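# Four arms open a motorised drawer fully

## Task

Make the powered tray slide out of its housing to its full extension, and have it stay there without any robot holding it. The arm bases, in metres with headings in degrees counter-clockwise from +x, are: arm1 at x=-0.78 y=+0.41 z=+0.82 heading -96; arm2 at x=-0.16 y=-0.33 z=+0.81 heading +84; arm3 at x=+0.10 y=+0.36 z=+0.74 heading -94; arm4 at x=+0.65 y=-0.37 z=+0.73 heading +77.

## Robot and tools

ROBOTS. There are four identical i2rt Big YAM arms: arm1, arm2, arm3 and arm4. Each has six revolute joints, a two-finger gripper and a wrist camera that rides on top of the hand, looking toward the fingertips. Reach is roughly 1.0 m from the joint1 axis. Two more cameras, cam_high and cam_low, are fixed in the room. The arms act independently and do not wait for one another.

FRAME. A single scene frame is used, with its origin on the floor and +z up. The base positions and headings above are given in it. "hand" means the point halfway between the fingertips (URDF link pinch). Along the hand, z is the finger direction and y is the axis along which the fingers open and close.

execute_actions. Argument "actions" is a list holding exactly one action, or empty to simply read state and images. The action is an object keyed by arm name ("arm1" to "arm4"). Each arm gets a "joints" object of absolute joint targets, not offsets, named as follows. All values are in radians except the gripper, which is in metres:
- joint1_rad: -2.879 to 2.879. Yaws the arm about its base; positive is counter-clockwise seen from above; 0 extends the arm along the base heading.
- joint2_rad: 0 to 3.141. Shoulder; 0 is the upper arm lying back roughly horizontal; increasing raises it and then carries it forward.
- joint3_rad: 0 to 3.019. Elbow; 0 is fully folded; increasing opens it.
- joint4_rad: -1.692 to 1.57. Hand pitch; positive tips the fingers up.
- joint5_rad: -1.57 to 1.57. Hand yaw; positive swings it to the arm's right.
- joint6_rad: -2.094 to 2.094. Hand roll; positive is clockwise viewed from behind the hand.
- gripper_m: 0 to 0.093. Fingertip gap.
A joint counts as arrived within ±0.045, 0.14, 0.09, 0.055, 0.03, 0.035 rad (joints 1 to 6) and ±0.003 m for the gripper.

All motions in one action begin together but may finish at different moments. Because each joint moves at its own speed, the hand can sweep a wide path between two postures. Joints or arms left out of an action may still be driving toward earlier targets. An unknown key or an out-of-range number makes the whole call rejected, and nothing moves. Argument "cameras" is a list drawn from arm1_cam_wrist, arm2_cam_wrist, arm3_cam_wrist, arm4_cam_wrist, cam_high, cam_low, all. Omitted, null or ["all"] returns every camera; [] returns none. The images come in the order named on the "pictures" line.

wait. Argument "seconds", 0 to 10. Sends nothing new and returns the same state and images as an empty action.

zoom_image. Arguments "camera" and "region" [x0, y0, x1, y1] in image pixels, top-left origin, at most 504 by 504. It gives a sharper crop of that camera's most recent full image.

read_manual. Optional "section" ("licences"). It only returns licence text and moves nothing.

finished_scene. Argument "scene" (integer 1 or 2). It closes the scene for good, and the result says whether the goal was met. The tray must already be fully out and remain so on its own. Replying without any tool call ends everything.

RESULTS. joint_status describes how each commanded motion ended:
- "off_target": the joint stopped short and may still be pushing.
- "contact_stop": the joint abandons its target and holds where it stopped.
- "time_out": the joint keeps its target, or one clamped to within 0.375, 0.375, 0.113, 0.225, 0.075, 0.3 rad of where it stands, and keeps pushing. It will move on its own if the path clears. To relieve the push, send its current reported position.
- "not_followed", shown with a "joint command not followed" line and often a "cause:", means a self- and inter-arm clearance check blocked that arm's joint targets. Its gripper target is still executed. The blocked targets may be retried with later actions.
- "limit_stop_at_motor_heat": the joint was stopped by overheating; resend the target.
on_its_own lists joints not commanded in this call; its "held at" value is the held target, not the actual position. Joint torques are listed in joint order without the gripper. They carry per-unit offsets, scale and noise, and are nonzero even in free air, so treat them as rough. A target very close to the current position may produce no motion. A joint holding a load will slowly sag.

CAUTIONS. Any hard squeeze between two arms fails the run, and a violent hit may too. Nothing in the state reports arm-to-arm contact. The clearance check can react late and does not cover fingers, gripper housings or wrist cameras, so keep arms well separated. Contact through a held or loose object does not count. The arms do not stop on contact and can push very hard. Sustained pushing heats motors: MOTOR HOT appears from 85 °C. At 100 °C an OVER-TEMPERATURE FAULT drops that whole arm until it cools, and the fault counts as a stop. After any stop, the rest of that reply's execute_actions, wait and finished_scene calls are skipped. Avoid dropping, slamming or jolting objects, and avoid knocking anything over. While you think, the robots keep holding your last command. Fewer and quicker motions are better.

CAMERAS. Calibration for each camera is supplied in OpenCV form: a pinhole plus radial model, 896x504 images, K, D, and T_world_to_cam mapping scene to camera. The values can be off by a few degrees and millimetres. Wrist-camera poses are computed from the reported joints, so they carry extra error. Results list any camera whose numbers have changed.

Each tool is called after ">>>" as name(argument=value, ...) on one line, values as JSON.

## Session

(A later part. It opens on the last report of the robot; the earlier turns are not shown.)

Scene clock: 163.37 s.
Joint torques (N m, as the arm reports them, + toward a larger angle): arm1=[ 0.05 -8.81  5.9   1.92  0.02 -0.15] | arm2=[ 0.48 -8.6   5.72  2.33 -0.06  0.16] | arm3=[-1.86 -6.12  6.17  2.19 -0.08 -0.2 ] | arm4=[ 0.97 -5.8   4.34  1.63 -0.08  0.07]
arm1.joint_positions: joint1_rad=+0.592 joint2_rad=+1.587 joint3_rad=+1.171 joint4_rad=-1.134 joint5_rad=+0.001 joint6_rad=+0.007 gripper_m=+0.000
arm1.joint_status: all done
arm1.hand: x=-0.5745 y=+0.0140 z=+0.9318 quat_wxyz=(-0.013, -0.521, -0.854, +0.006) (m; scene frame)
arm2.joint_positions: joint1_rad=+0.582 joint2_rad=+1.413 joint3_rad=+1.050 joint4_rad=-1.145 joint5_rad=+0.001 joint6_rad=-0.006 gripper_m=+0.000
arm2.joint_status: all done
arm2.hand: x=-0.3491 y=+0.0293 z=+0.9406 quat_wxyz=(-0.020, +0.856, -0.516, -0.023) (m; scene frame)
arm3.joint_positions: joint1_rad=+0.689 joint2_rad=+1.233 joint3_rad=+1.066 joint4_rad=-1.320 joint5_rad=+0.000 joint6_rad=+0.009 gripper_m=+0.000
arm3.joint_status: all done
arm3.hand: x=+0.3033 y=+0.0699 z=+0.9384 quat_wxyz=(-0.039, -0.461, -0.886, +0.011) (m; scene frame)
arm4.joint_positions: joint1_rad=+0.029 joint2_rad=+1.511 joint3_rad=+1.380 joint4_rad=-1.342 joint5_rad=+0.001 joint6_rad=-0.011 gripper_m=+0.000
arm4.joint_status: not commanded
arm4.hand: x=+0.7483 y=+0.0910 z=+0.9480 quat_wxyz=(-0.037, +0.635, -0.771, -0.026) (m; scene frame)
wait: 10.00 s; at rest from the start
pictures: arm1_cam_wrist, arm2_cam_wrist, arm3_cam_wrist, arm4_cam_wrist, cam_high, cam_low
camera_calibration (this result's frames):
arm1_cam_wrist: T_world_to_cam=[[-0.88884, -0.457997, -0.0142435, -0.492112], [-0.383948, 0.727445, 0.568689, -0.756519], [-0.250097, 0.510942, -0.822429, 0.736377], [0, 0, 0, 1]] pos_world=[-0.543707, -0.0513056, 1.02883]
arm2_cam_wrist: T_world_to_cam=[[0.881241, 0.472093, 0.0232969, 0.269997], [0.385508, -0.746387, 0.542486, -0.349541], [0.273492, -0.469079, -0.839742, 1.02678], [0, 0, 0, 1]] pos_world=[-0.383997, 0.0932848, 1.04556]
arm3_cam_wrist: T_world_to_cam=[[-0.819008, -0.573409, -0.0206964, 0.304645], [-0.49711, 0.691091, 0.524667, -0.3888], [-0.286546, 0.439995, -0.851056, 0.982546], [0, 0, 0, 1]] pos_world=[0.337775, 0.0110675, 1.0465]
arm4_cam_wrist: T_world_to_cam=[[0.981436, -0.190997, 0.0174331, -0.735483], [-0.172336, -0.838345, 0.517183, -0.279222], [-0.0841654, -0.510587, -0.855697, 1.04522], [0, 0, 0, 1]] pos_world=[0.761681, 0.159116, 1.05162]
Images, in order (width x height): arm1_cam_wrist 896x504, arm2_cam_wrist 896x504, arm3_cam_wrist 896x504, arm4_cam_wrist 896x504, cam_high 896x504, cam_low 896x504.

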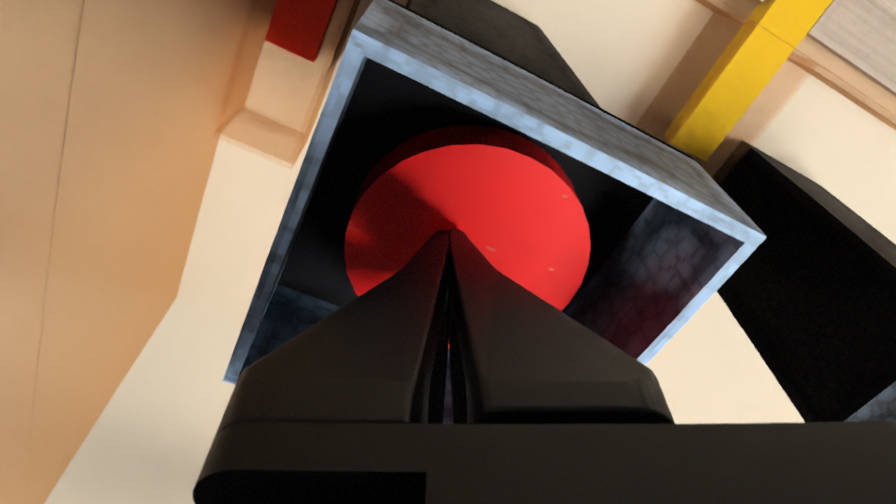

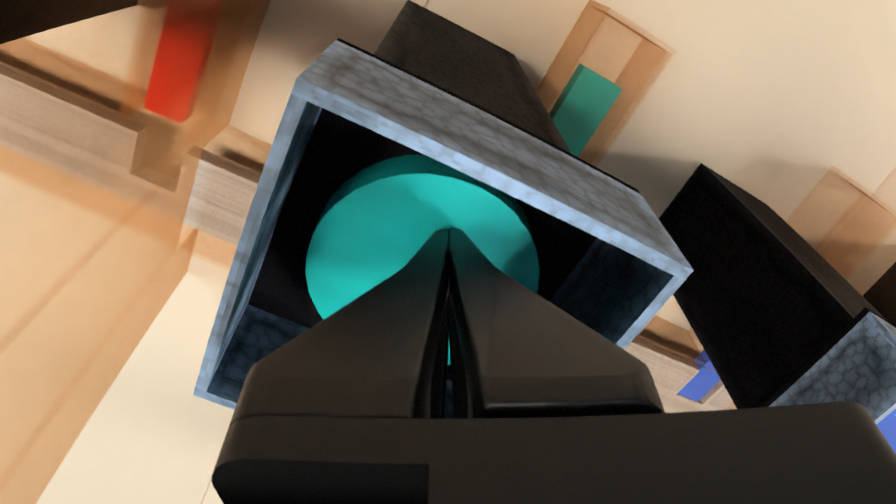

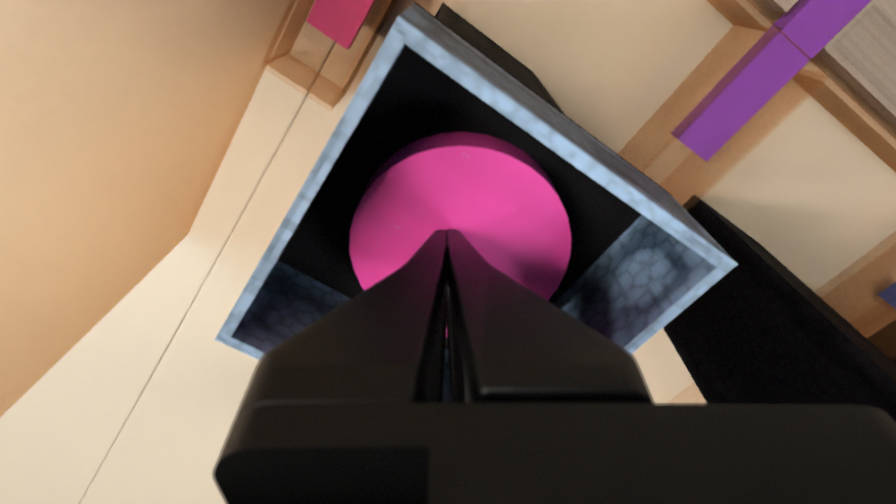

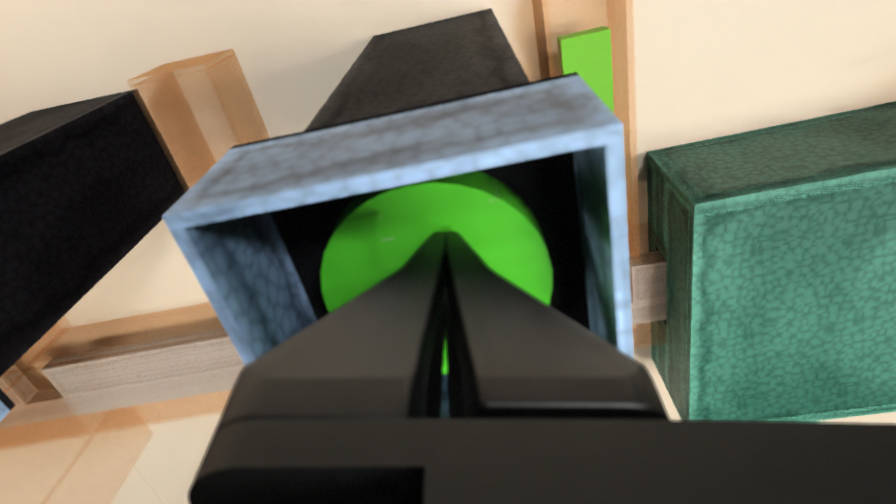

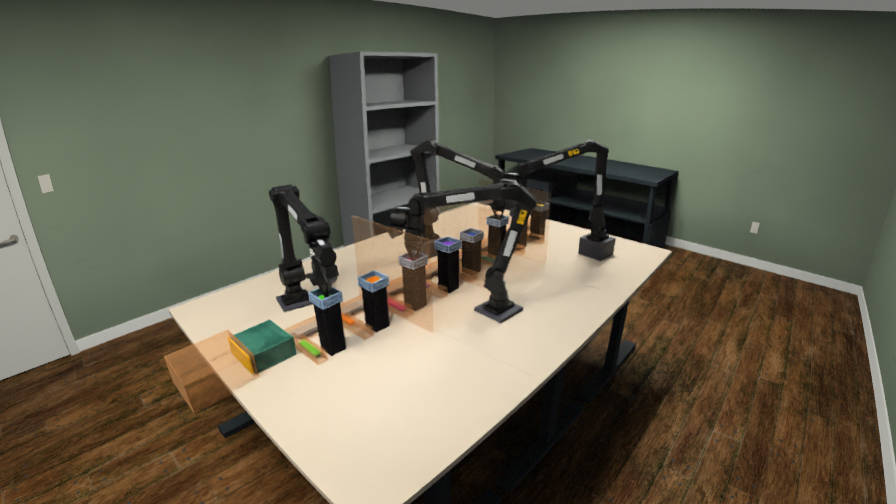

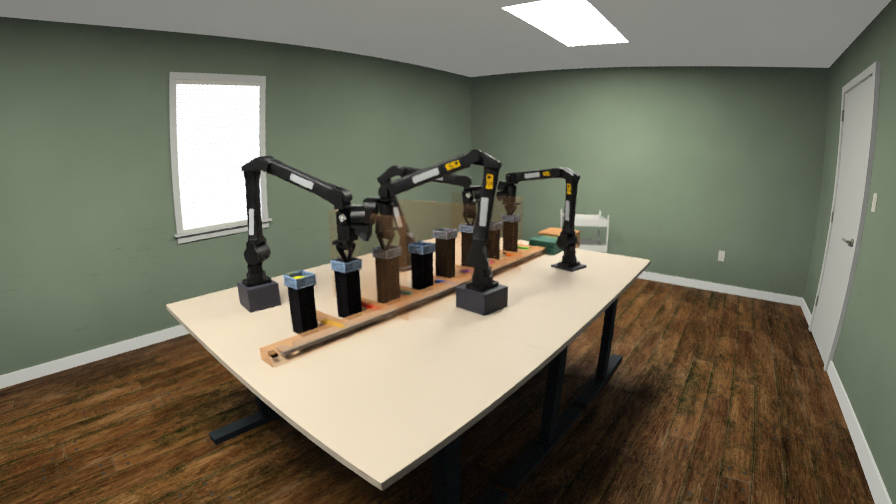

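>>> wait(seconds=10)

Scene clock: 173.73 s.
Joint torques (N m, as the arm reports them, + toward a larger angle): arm1=[-0.1  -8.67  5.93  1.94  0.02 -0.13] | arm2=[ 0.3  -8.09  5.66  2.26 -0.07  0.16] | arm3=[-1.72 -6.3   6.18  2.18 -0.07 -0.2 ] | arm4=[ 0.94 -5.78  4.34  1.63 -0.08  0.06]
arm1.joint_positions: joint1_rad=+0.592 joint2_rad=+1.587 joint3_rad=+1.171 joint4_rad=-1.134 joint5_rad=+0.001 joint6_rad=+0.007 gripper_m=+0.000
arm1.joint_status: all done
arm1.hand: x=-0.5745 y=+0.0140 z=+0.9318 quat_wxyz=(-0.013, -0.521, -0.854, +0.006) (m; scene frame)
arm2.joint_positions: joint1_rad=+0.582 joint2_rad=+1.413 joint3_rad=+1.050 joint4_rad=-1.145 joint5_rad=+0.001 joint6_rad=-0.006 gripper_m=+0.000
arm2.joint_status: all done
arm2.hand: x=-0.3491 y=+0.0293 z=+0.9406 quat_wxyz=(-0.020, +0.856, -0.516, -0.023) (m; scene frame)
arm3.joint_positions: joint1_rad=+0.689 joint2_rad=+1.233 joint3_rad=+1.066 joint4_rad=-1.320 joint5_rad=+0.000 joint6_rad=+0.009 gripper_m=+0.000
arm3.joint_status: all done
arm3.hand: x=+0.3033 y=+0.0699 z=+0.9384 quat_wxyz=(-0.039, -0.461, -0.886, +0.011) (m; scene frame)
arm4.joint_positions: joint1_rad=+0.029 joint2_rad=+1.511 joint3_rad=+1.380 joint4_rad=-1.342 joint5_rad=+0.001 joint6_rad=-0.011 gripper_m=+0.000
arm4.joint_status: not commanded
arm4.hand: x=+0.7483 y=+0.0910 z=+0.9480 quat_wxyz=(-0.037, +0.635, -0.771, -0.026) (m; scene frame)
wait: 10.00 s; at rest from the start
pictures: arm1_cam_wrist, arm2_cam_wrist, arm3_cam_wrist, arm4_cam_wrist, cam_high, cam_low
camera_calibration (this result's frames):
arm1_cam_wrist: T_world_to_cam=[[-0.88884, -0.457997, -0.0142435, -0.492112], [-0.383948, 0.727445, 0.568689, -0.756519], [-0.250097, 0.510942, -0.822429, 0.736377], [0, 0, 0, 1]] pos_world=[-0.543707, -0.0513056, 1.02883]
arm2_cam_wrist: T_world_to_cam=[[0.881241, 0.472093, 0.0232969, 0.269997], [0.385508, -0.746387, 0.542486, -0.349541], [0.273492, -0.469079, -0.839742, 1.02678], [0, 0, 0, 1]] pos_world=[-0.383997, 0.0932848, 1.04556]
arm3_cam_wrist: T_world_to_cam=[[-0.819008, -0.573409, -0.0206964, 0.304645], [-0.49711, 0.691091, 0.524667, -0.3888], [-0.286546, 0.439995, -0.851056, 0.982546], [0, 0, 0, 1]] pos_world=[0.337775, 0.0110675, 1.0465]
arm4_cam_wrist: T_world_to_cam=[[0.981436, -0.190997, 0.0174331, -0.735483], [-0.172336, -0.838345, 0.517183, -0.279222], [-0.0841654, -0.510587, -0.855697, 1.04522], [0, 0, 0, 1]] pos_world=[0.761681, 0.159116, 1.05162]
Images, in order (width x height): arm1_cam_wrist 896x504, arm2_cam_wrist 896x504, arm3_cam_wrist 896x504, arm4_cam_wrist 896x504, cam_high 896x504, cam_low 896x504.

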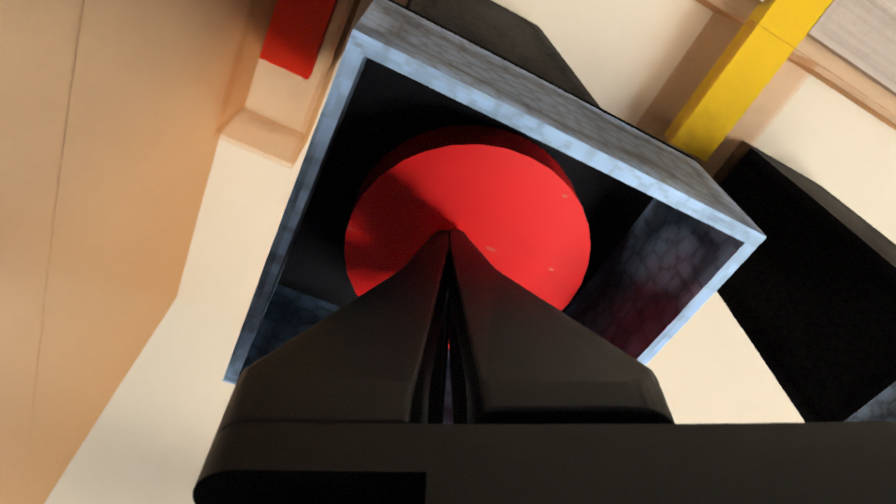

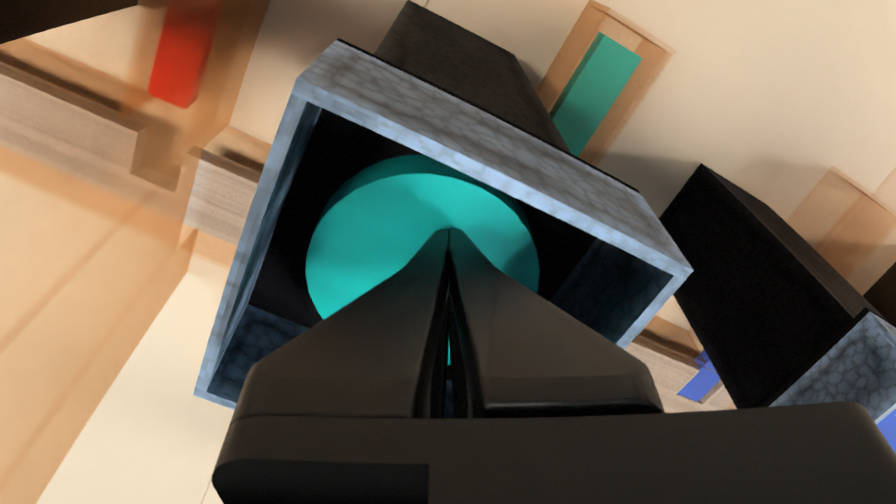

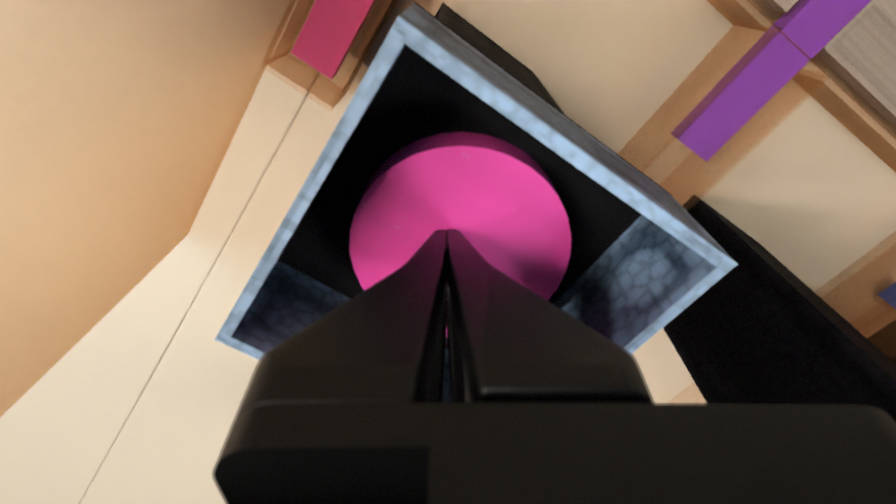

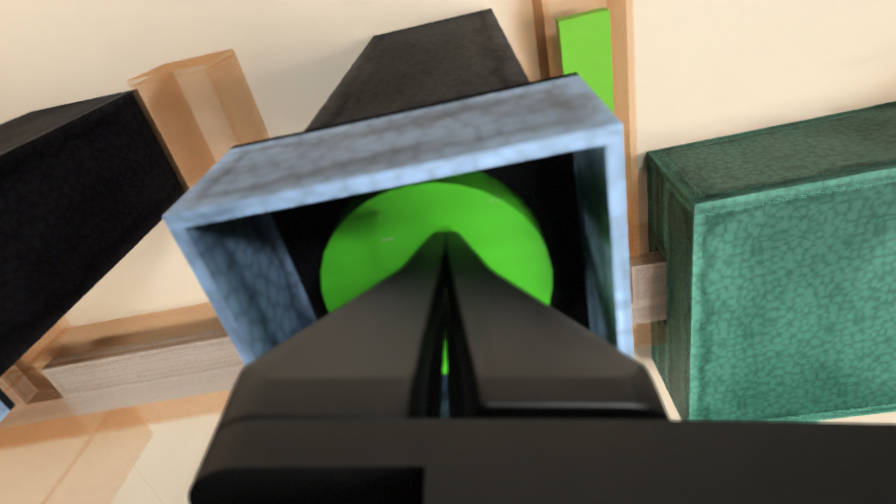

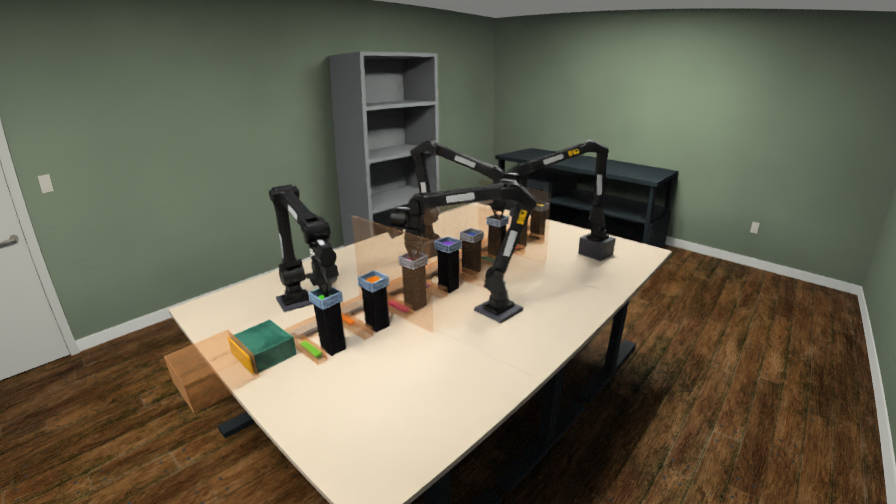

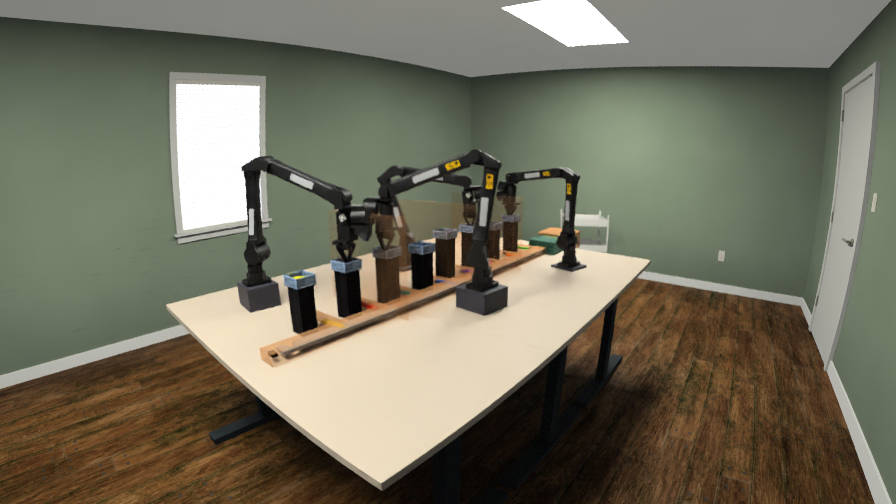

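>>> wait(seconds=10)

Scene clock: 183.83 s.
Joint torques (N m, as the arm reports them, + toward a larger angle): arm1=[-0.2  -8.72  5.86  1.93  0.03 -0.13] | arm2=[ 0.66 -8.37  5.72  2.28 -0.07  0.2 ] | arm3=[-1.75 -6.05  6.17  2.21 -0.08 -0.2 ] | arm4=[ 0.97 -5.82  4.33  1.64 -0.08  0.07]
arm1.joint_positions: joint1_rad=+0.592 joint2_rad=+1.587 joint3_rad=+1.171 joint4_rad=-1.134 joint5_rad=+0.001 joint6_rad=+0.007 gripper_m=+0.000
arm1.joint_status: all done
arm1.hand: x=-0.5745 y=+0.0140 z=+0.9318 quat_wxyz=(-0.013, -0.521, -0.854, +0.006) (m; scene frame)
arm2.joint_positions: joint1_rad=+0.582 joint2_rad=+1.413 joint3_rad=+1.050 joint4_rad=-1.145 joint5_rad=+0.001 joint6_rad=-0.006 gripper_m=+0.000
arm2.joint_status: all done
arm2.hand: x=-0.3491 y=+0.0293 z=+0.9406 quat_wxyz=(-0.020, +0.856, -0.516, -0.023) (m; scene frame)
arm3.joint_positions: joint1_rad=+0.689 joint2_rad=+1.233 joint3_rad=+1.066 joint4_rad=-1.320 joint5_rad=+0.000 joint6_rad=+0.009 gripper_m=+0.000
arm3.joint_status: all done
arm3.hand: x=+0.3033 y=+0.0699 z=+0.9384 quat_wxyz=(-0.039, -0.461, -0.886, +0.011) (m; scene frame)
arm4.joint_positions: joint1_rad=+0.029 joint2_rad=+1.511 joint3_rad=+1.380 joint4_rad=-1.342 joint5_rad=+0.001 joint6_rad=-0.011 gripper_m=+0.000
arm4.joint_status: not commanded
arm4.hand: x=+0.7483 y=+0.0910 z=+0.9480 quat_wxyz=(-0.037, +0.635, -0.771, -0.026) (m; scene frame)
wait: 10.00 s; at rest by 0.17 s
pictures: arm1_cam_wrist, arm2_cam_wrist, arm3_cam_wrist, arm4_cam_wrist, cam_high, cam_low
camera_calibration (this result's frames):
arm1_cam_wrist: T_world_to_cam=[[-0.88884, -0.457997, -0.0142435, -0.492112], [-0.383948, 0.727445, 0.568689, -0.756519], [-0.250097, 0.510942, -0.822429, 0.736377], [0, 0, 0, 1]] pos_world=[-0.543707, -0.0513056, 1.02883]
arm2_cam_wrist: T_world_to_cam=[[0.881241, 0.472093, 0.0232969, 0.269997], [0.385508, -0.746387, 0.542486, -0.349541], [0.273492, -0.469079, -0.839742, 1.02678], [0, 0, 0, 1]] pos_world=[-0.383997, 0.0932848, 1.04556]
arm3_cam_wrist: T_world_to_cam=[[-0.819008, -0.573409, -0.0206964, 0.304645], [-0.49711, 0.691091, 0.524667, -0.3888], [-0.286546, 0.439995, -0.851056, 0.982546], [0, 0, 0, 1]] pos_world=[0.337775, 0.0110675, 1.0465]
arm4_cam_wrist: T_world_to_cam=[[0.981436, -0.190997, 0.0174331, -0.735483], [-0.172336, -0.838345, 0.517183, -0.279222], [-0.0841654, -0.510587, -0.855697, 1.04522], [0, 0, 0, 1]] pos_world=[0.761681, 0.159116, 1.05162]
Images, in order (width x height): arm1_cam_wrist 896x504, arm2_cam_wrist 896x504, arm3_cam_wrist 896x504, arm4_cam_wrist 896x504, cam_high 896x504, cam_low 896x504.

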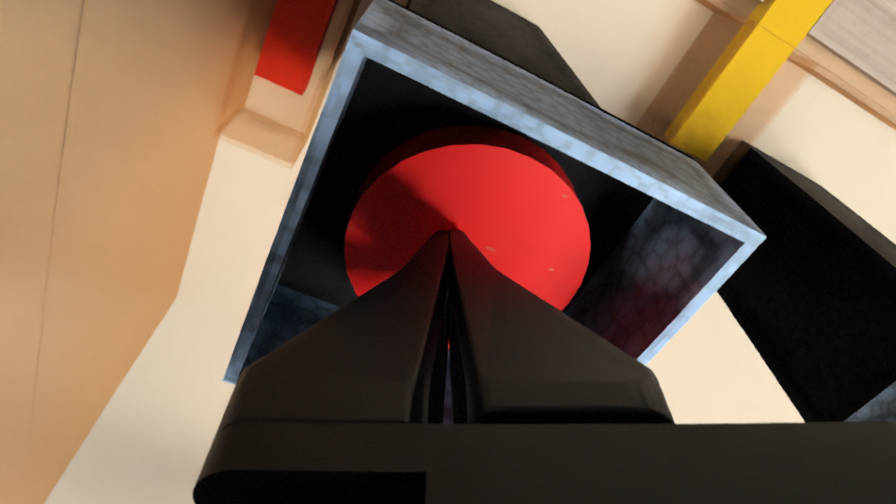

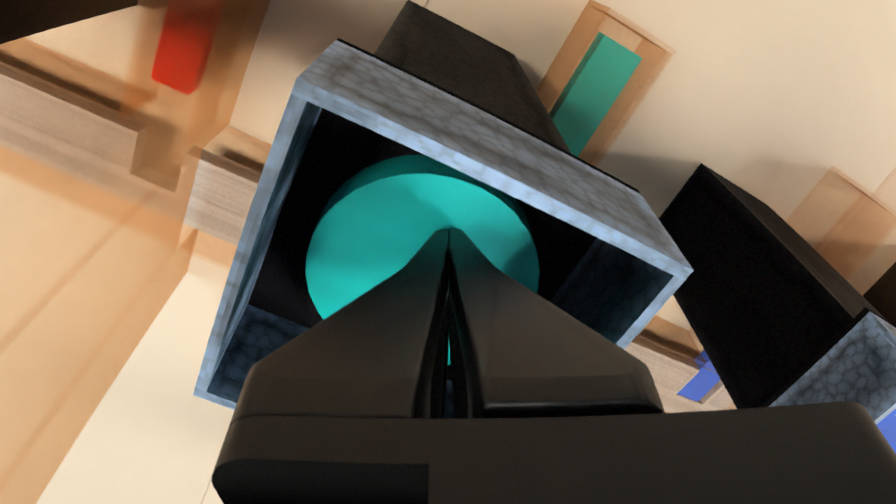

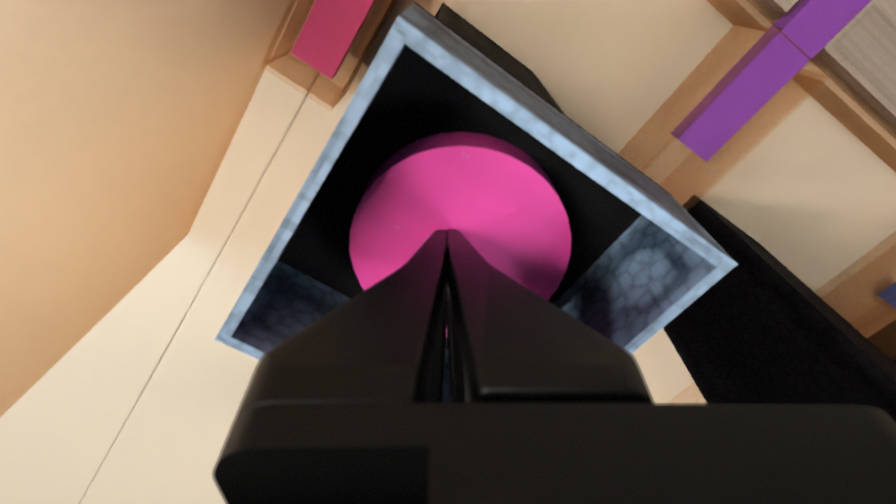

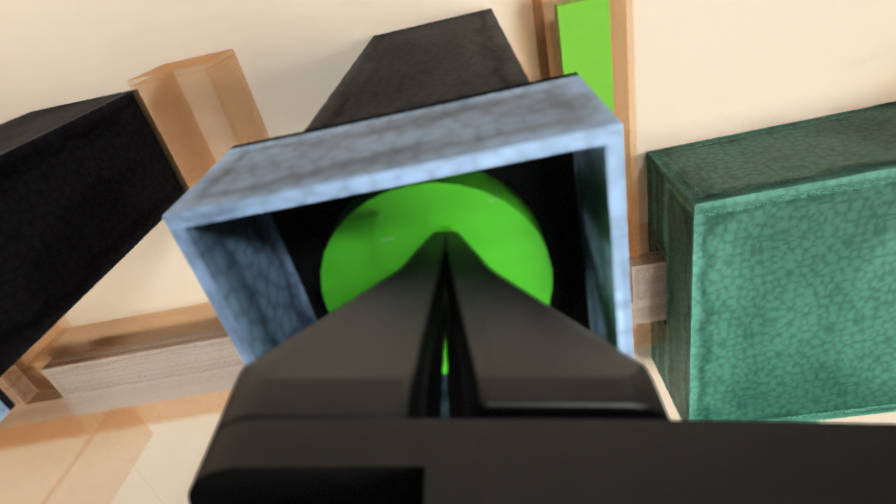

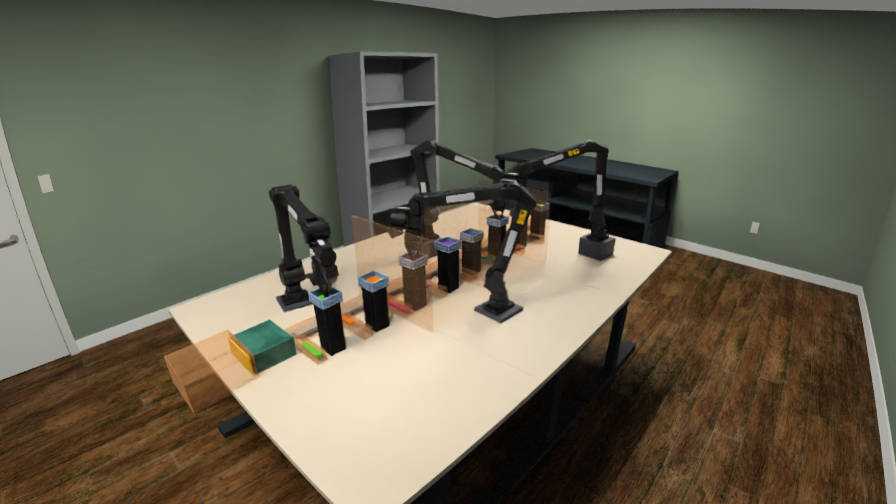

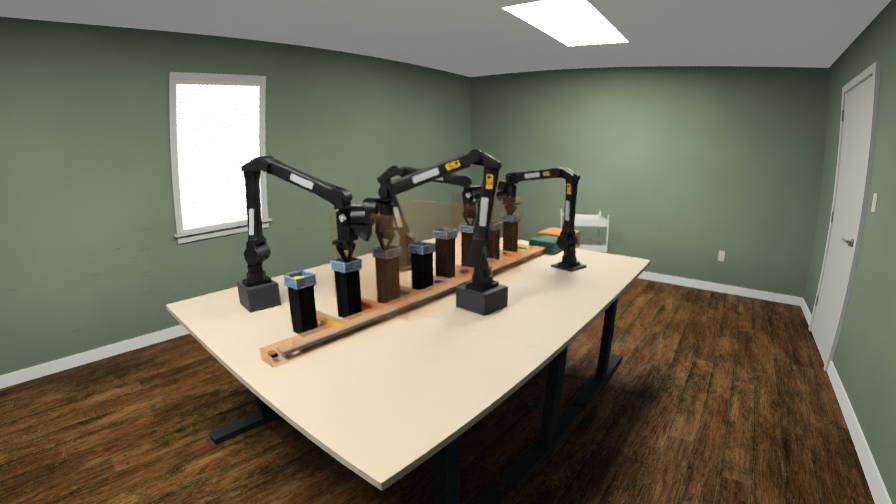

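>>> wait(seconds=6)

Scene clock: 192.97 s.
Joint torques (N m, as the arm reports them, + toward a larger angle): arm1=[-0.23 -8.72  5.91  1.9   0.03 -0.14] | arm2=[ 0.67 -8.91  5.75  2.18 -0.07  0.2 ] | arm3=[-1.67 -6.14  6.19  2.16 -0.08 -0.2 ] | arm4=[ 1.   -5.8   4.35  1.62 -0.08  0.06]
arm1.joint_positions: joint1_rad=+0.592 joint2_rad=+1.587 joint3_rad=+1.171 joint4_rad=-1.134 joint5_rad=+0.001 joint6_rad=+0.007 gripper_m=+0.000
arm1.joint_status: all done
arm1.hand: x=-0.5745 y=+0.0140 z=+0.9318 quat_wxyz=(-0.013, -0.521, -0.854, +0.006) (m; scene frame)
arm2.joint_positions: joint1_rad=+0.582 joint2_rad=+1.413 joint3_rad=+1.050 joint4_rad=-1.145 joint5_rad=+0.001 joint6_rad=-0.006 gripper_m=+0.000
arm2.joint_status: all done
arm2.hand: x=-0.3491 y=+0.0293 z=+0.9406 quat_wxyz=(-0.020, +0.856, -0.516, -0.023) (m; scene frame)
arm3.joint_positions: joint1_rad=+0.689 joint2_rad=+1.233 joint3_rad=+1.066 joint4_rad=-1.320 joint5_rad=+0.000 joint6_rad=+0.009 gripper_m=+0.000
arm3.joint_status: all done
arm3.hand: x=+0.3033 y=+0.0699 z=+0.9384 quat_wxyz=(-0.039, -0.461, -0.886, +0.011) (m; scene frame)
arm4.joint_positions: joint1_rad=+0.029 joint2_rad=+1.511 joint3_rad=+1.380 joint4_rad=-1.342 joint5_rad=+0.001 joint6_rad=-0.011 gripper_m=+0.000
arm4.joint_status: not commanded
arm4.hand: x=+0.7483 y=+0.0910 z=+0.9480 quat_wxyz=(-0.037, +0.635, -0.771, -0.026) (m; scene frame)
wait: 6.00 s; at rest from the start
pictures: arm1_cam_wrist, arm2_cam_wrist, arm3_cam_wrist, arm4_cam_wrist, cam_high, cam_low
camera_calibration (this result's frames):
arm1_cam_wrist: T_world_to_cam=[[-0.88884, -0.457997, -0.0142435, -0.492112], [-0.383948, 0.727445, 0.568689, -0.756519], [-0.250097, 0.510942, -0.822429, 0.736377], [0, 0, 0, 1]] pos_world=[-0.543707, -0.0513056, 1.02883]
arm2_cam_wrist: T_world_to_cam=[[0.881241, 0.472093, 0.0232969, 0.269997], [0.385508, -0.746387, 0.542486, -0.349541], [0.273492, -0.469079, -0.839742, 1.02678], [0, 0, 0, 1]] pos_world=[-0.383997, 0.0932848, 1.04556]
arm3_cam_wrist: T_world_to_cam=[[-0.819008, -0.573409, -0.0206964, 0.304645], [-0.49711, 0.691091, 0.524667, -0.3888], [-0.286546, 0.439995, -0.851056, 0.982546], [0, 0, 0, 1]] pos_world=[0.337775, 0.0110675, 1.0465]
arm4_cam_wrist: T_world_to_cam=[[0.981436, -0.190997, 0.0174331, -0.735483], [-0.172336, -0.838345, 0.517183, -0.279222], [-0.0841654, -0.510587, -0.855697, 1.04522], [0, 0, 0, 1]] pos_world=[0.761681, 0.159116, 1.05162]
Images, in order (width x height): arm1_cam_wrist 896x504, arm2_cam_wrist 896x504, arm3_cam_wrist 896x504, arm4_cam_wrist 896x504, cam_high 896x504, cam_low 896x504.

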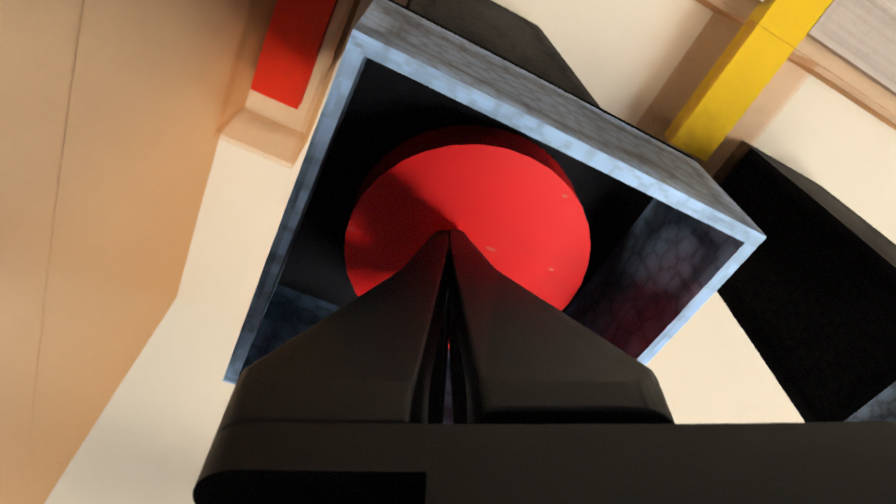

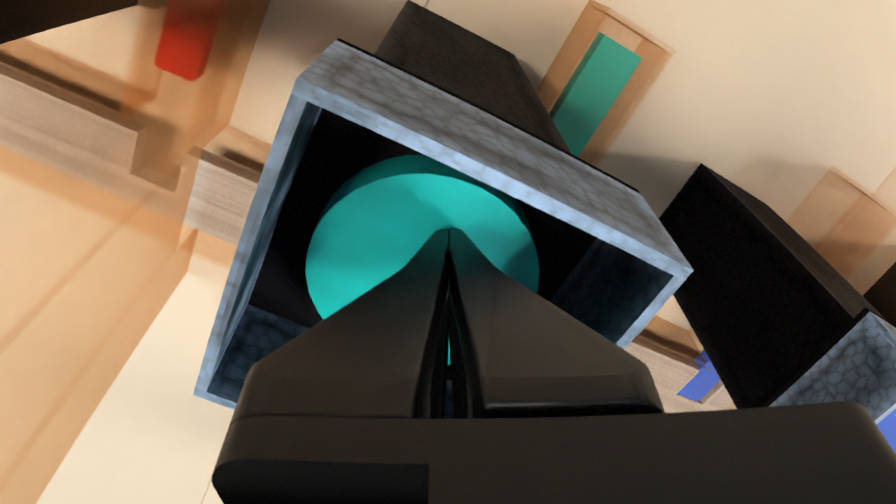

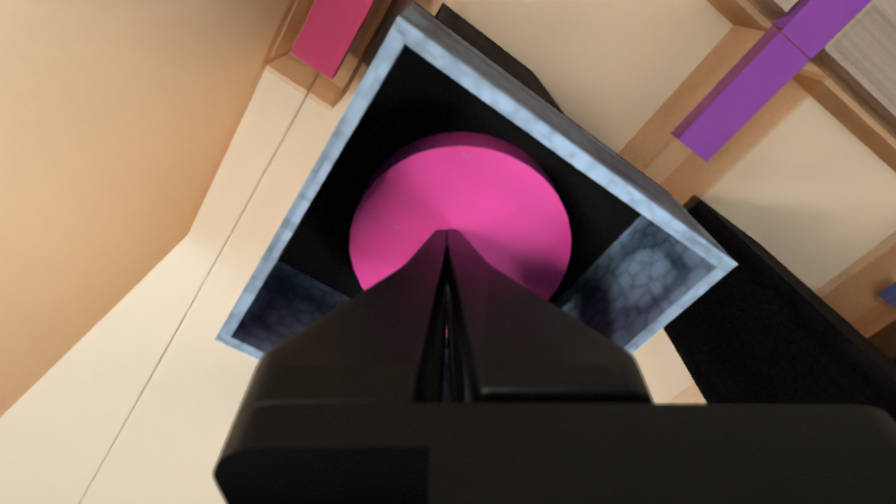

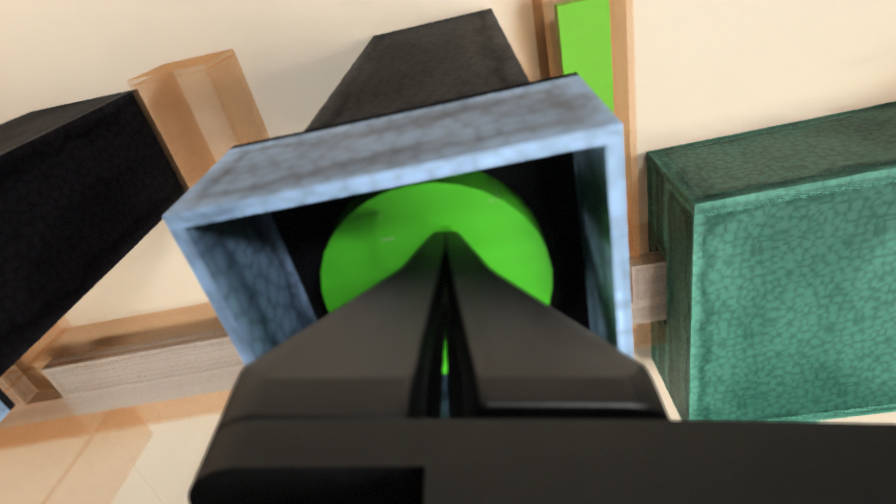

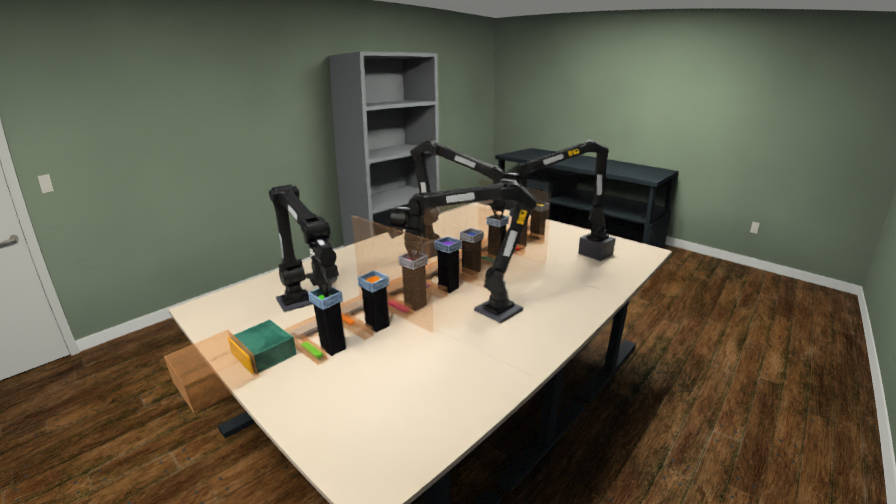

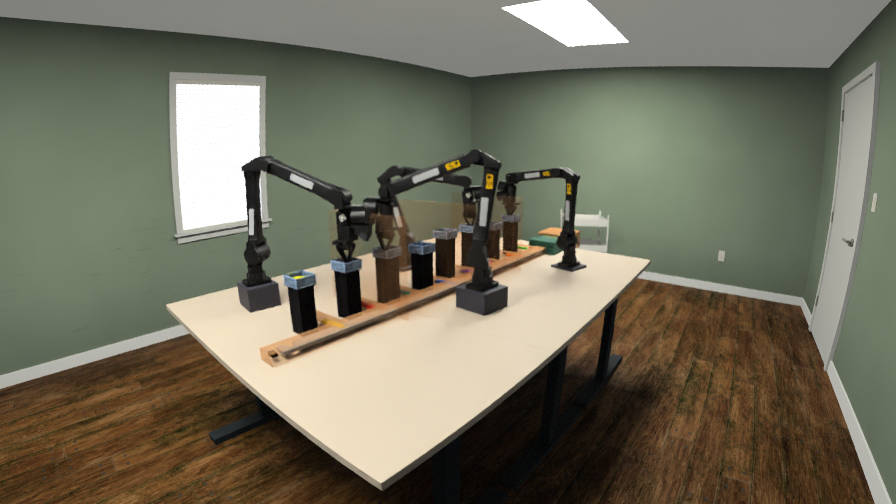

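>>> execute_actions(actions=[{"arm1": {"joints": {"joint1_rad": 0.59, "joint2_rad": 1.519, "joint3_rad": 1.32, "joint4_rad": -1.36}}, "arm4": {"joints": {"joint1_rad": 0.03, "joint2_rad": 1.562, "joint3_rad": 1.60, "joint4_rad": -1.609}}}], cameras=[])

>>> execute_actions(actions=[{"arm1": {"joints": {"joint1_rad": 0.078, "joint2_rad": 1.408, "joint3_rad": 1.20, "joint4_rad": -1.36}}, "arm4": {"joints": {"joint1_rad": 0.493, "joint2_rad": 1.562, "joint3_rad": 1.60, "joint4_rad": -1.609}}}], cameras=[])

>>> execute_actions(actions=[{"arm1": {"joints": {"joint2_rad": 1.504, "joint3_rad": 1.022, "joint4_rad": -1.089}}, "arm4": {"joints": {"joint2_rad": 1.597, "joint3_rad": 1.361, "joint4_rad": -1.335}}}], cameras=["arm1_cam_wrist", "arm4_cam_wrist"])

Scene clock: 194.30 s.
Joint torques (N m, as the arm reports them, + toward a larger angle): arm1=[  0.42 -10.08   9.84   0.44   0.02  -0.14] | arm2=[ 0.41 -8.35  5.84  2.22 -0.07  0.16] | arm3=[-1.68 -6.17  6.17  2.2  -0.08 -0.19] | arm4=[  0.58 -13.06  14.79  -0.52  -0.08   0.07]
arm1.joint_positions: joint1_rad=+0.592 joint2_rad=+1.518 joint3_rad=+1.279 joint4_rad=-1.351 joint5_rad=+0.001 joint6_rad=+0.007 gripper_m=+0.000
arm1.joint_status: all done
arm1.hand: x=-0.5816 y=+0.0270 z=+1.0001 quat_wxyz=(+0.004, -0.521, -0.854, -0.005) (m; scene frame)
arm2.joint_positions: joint1_rad=+0.582 joint2_rad=+1.413 joint3_rad=+1.050 joint4_rad=-1.145 joint5_rad=+0.001 joint6_rad=-0.006 gripper_m=+0.000
arm2.joint_status: not commanded
arm2.hand: x=-0.3491 y=+0.0293 z=+0.9406 quat_wxyz=(-0.020, +0.856, -0.516, -0.023) (m; scene frame)
arm3.joint_positions: joint1_rad=+0.689 joint2_rad=+1.233 joint3_rad=+1.066 joint4_rad=-1.320 joint5_rad=+0.000 joint6_rad=+0.009 gripper_m=+0.000
arm3.joint_status: not commanded
arm3.hand: x=+0.3033 y=+0.0699 z=+0.9384 quat_wxyz=(-0.039, -0.461, -0.886, +0.011) (m; scene frame)
arm4.joint_positions: joint1_rad=+0.029 joint2_rad=+1.553 joint3_rad=+1.537 joint4_rad=-1.598 joint5_rad=+0.001 joint6_rad=-0.011 gripper_m=+0.000
arm4.joint_status: all done
arm4.hand: x=+0.7451 y=+0.0764 z=+0.9890 quat_wxyz=(+0.018, +0.635, -0.772, +0.018) (m; scene frame)
pictures: none
No camera images: the call's "cameras" was empty. Leave "cameras" out to get every camera's image.

Scene clock: 195.60 s.
Joint torques (N m, as the arm reports them, + toward a larger angle): arm1=[ 1.01 -8.86  7.26  0.66  0.03 -0.14] | arm2=[ 0.71 -8.68  5.89  2.23 -0.06  0.17] | arm3=[-1.68 -6.07  6.16  2.18 -0.09 -0.2 ] | arm4=[  0.23 -12.76  14.83  -0.52  -0.04   0.06]
arm1.joint_positions: joint1_rad=+0.072 joint2_rad=+1.410 joint3_rad=+1.202 joint4_rad=-1.355 joint5_rad=+0.001 joint6_rad=+0.007 gripper_m=+0.000
arm1.joint_status: all done
arm1.hand: x=-0.7994 y=+0.0099 z=+1.0131 quat_wxyz=(-0.006, -0.723, -0.691, +0.002) (m; scene frame)
arm2.joint_positions: joint1_rad=+0.582 joint2_rad=+1.413 joint3_rad=+1.050 joint4_rad=-1.145 joint5_rad=+0.001 joint6_rad=-0.006 gripper_m=+0.000
arm2.joint_status: not commanded
arm2.hand: x=-0.3491 y=+0.0293 z=+0.9406 quat_wxyz=(-0.020, +0.856, -0.516, -0.023) (m; scene frame)
arm3.joint_positions: joint1_rad=+0.689 joint2_rad=+1.233 joint3_rad=+1.066 joint4_rad=-1.320 joint5_rad=+0.000 joint6_rad=+0.009 gripper_m=+0.000
arm3.joint_status: not commanded
arm3.hand: x=+0.3033 y=+0.0699 z=+0.9384 quat_wxyz=(-0.039, -0.461, -0.886, +0.011) (m; scene frame)
arm4.joint_positions: joint1_rad=+0.499 joint2_rad=+1.553 joint3_rad=+1.537 joint4_rad=-1.598 joint5_rad=+0.000 joint6_rad=-0.010 gripper_m=+0.000
arm4.joint_status: all done
arm4.hand: x=+0.5334 y=+0.0703 z=+0.9882 quat_wxyz=(+0.016, +0.797, -0.603, +0.021) (m; scene frame)
pictures: none
No camera images: the call's "cameras" was empty. Leave "cameras" out to get every camera's image.

Scene clock: 196.60 s.
Joint torques (N m, as the arm reports them, + toward a larger angle): arm1=[ 0.97 -7.99  5.95  1.76  0.02 -0.15] | arm2=[ 0.3  -8.78  5.7   2.26 -0.05  0.17] | arm3=[-1.67 -6.19  6.19  2.18 -0.07 -0.2 ] | arm4=[  0.11 -10.81   6.28   1.25  -0.03   0.06]
arm1.joint_positions: joint1_rad=+0.072 joint2_rad=+1.486 joint3_rad=+1.037 joint4_rad=-1.110 joint5_rad=+0.001 joint6_rad=+0.007 gripper_m=+0.000
arm1.joint_status: all done
arm1.hand: x=-0.7986 y=+0.0094 z=+0.9244 quat_wxyz=(-0.007, -0.723, -0.691, +0.003) (m; scene frame)
arm2.joint_positions: joint1_rad=+0.582 joint2_rad=+1.413 joint3_rad=+1.050 joint4_rad=-1.145 joint5_rad=+0.001 joint6_rad=-0.006 gripper_m=+0.000
arm2.joint_status: not commanded
arm2.hand: x=-0.3491 y=+0.0293 z=+0.9406 quat_wxyz=(-0.020, +0.856, -0.516, -0.023) (m; scene frame)
arm3.joint_positions: joint1_rad=+0.689 joint2_rad=+1.233 joint3_rad=+1.066 joint4_rad=-1.320 joint5_rad=+0.000 joint6_rad=+0.009 gripper_m=+0.000
arm3.joint_status: not commanded
arm3.hand: x=+0.3033 y=+0.0699 z=+0.9384 quat_wxyz=(-0.039, -0.461, -0.886, +0.011) (m; scene frame)
arm4.joint_positions: joint1_rad=+0.499 joint2_rad=+1.565 joint3_rad=+1.397 joint4_rad=-1.370 joint5_rad=-0.001 joint6_rad=-0.010 gripper_m=+0.000
arm4.joint_status: all done
arm4.hand: x=+0.5288 y=+0.0870 z=+0.9297 quat_wxyz=(-0.007, +0.797, -0.603, -0.010) (m; scene frame)
pictures: arm1_cam_wrist, arm4_cam_wrist
camera_calibration (this result's frames):
arm1_cam_wrist: T_world_to_cam=[[-0.998878, 0.0442638, -0.016819, -0.783749], [0.0263648, 0.814943, 0.578942, -0.51766], [0.0393326, 0.577849, -0.815196, 0.90043], [0, 0, 0, 1]] pos_world=[-0.804638, -0.0637574, 1.02054]
arm4_cam_wrist: T_world_to_cam=[[0.961493, 0.274608, 0.0110399, -0.544554], [0.219235, -0.790599, 0.571743, -0.572857], [0.165733, -0.547306, -0.820359, 0.847204], [0, 0, 0, 1]] pos_world=[0.508765, 0.160319, 1.02855]
Images, in order (width x height): arm1_cam_wrist 896x504, arm4_cam_wrist 896x504.

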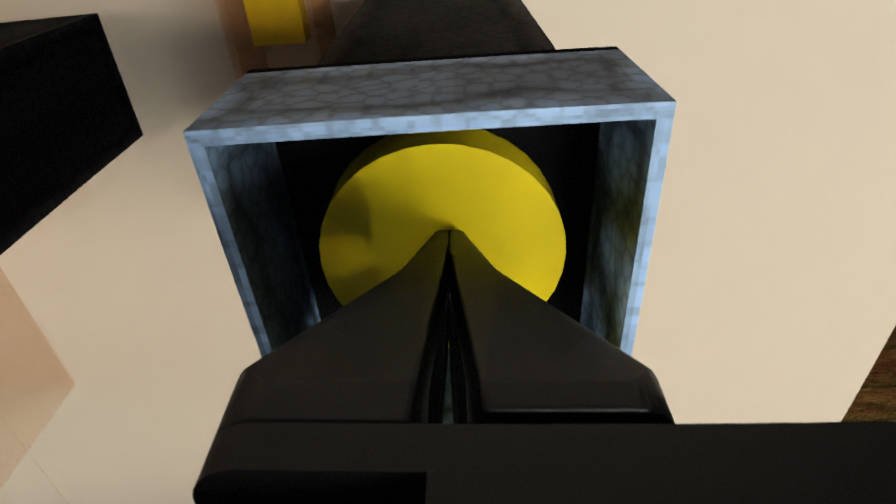

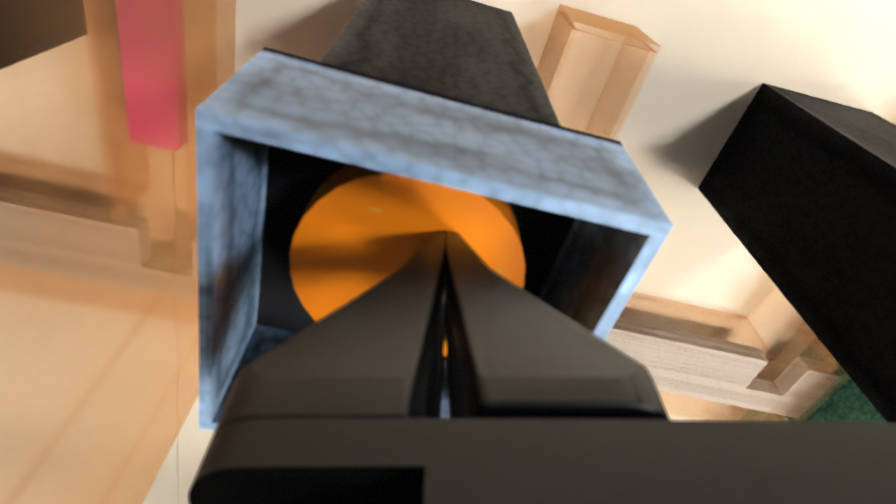

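>>> execute_actions(actions=[], cameras=["cam_high"])

Scene clock: 197.40 s.
Joint torques (N m, as the arm reports them, + toward a larger angle): arm1=[ 1.2  -7.9   5.95  1.81  0.03 -0.15] | arm2=[ 0.15 -8.6   5.86  2.28 -0.04  0.15] | arm3=[-1.68 -6.14  6.19  2.2  -0.07 -0.2 ] | arm4=[  0.11 -10.78   6.28   1.24  -0.03   0.06]
arm1.joint_positions: joint1_rad=+0.072 joint2_rad=+1.486 joint3_rad=+1.037 joint4_rad=-1.110 joint5_rad=+0.001 joint6_rad=+0.007 gripper_m=+0.000
arm1.joint_status: all done
arm1.hand: x=-0.7986 y=+0.0094 z=+0.9244 quat_wxyz=(-0.007, -0.723, -0.691, +0.003) (m; scene frame)
arm2.joint_positions: joint1_rad=+0.582 joint2_rad=+1.413 joint3_rad=+1.050 joint4_rad=-1.145 joint5_rad=+0.001 joint6_rad=-0.006 gripper_m=+0.000
arm2.joint_status: not commanded
arm2.hand: x=-0.3491 y=+0.0293 z=+0.9406 quat_wxyz=(-0.020, +0.856, -0.516, -0.023) (m; scene frame)
arm3.joint_positions: joint1_rad=+0.689 joint2_rad=+1.233 joint3_rad=+1.066 joint4_rad=-1.320 joint5_rad=+0.000 joint6_rad=+0.009 gripper_m=+0.000
arm3.joint_status: not commanded
arm3.hand: x=+0.3033 y=+0.0699 z=+0.9384 quat_wxyz=(-0.039, -0.461, -0.886, +0.011) (m; scene frame)
arm4.joint_positions: joint1_rad=+0.499 joint2_rad=+1.565 joint3_rad=+1.397 joint4_rad=-1.370 joint5_rad=-0.001 joint6_rad=-0.010 gripper_m=+0.000
arm4.joint_status: all done
arm4.hand: x=+0.5288 y=+0.0870 z=+0.9297 quat_wxyz=(-0.007, +0.797, -0.603, -0.010) (m; scene frame)
pictures: cam_high
Images, in order (width x height): cam_high 896x504.

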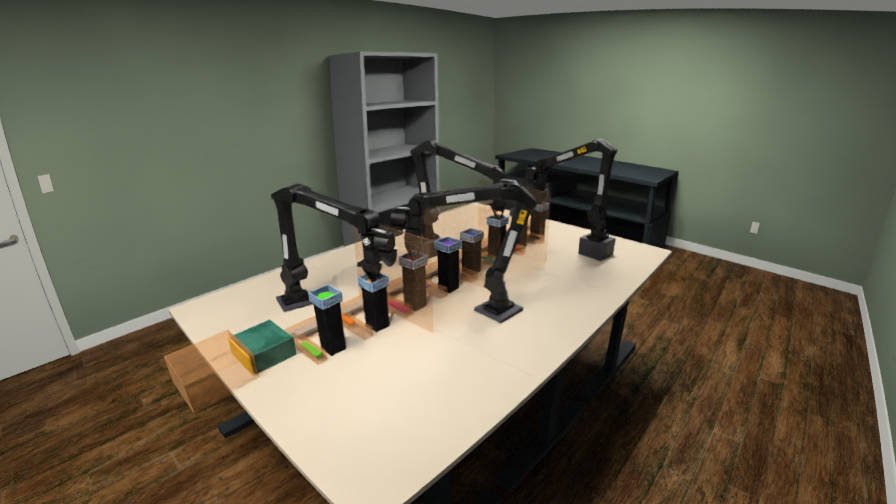

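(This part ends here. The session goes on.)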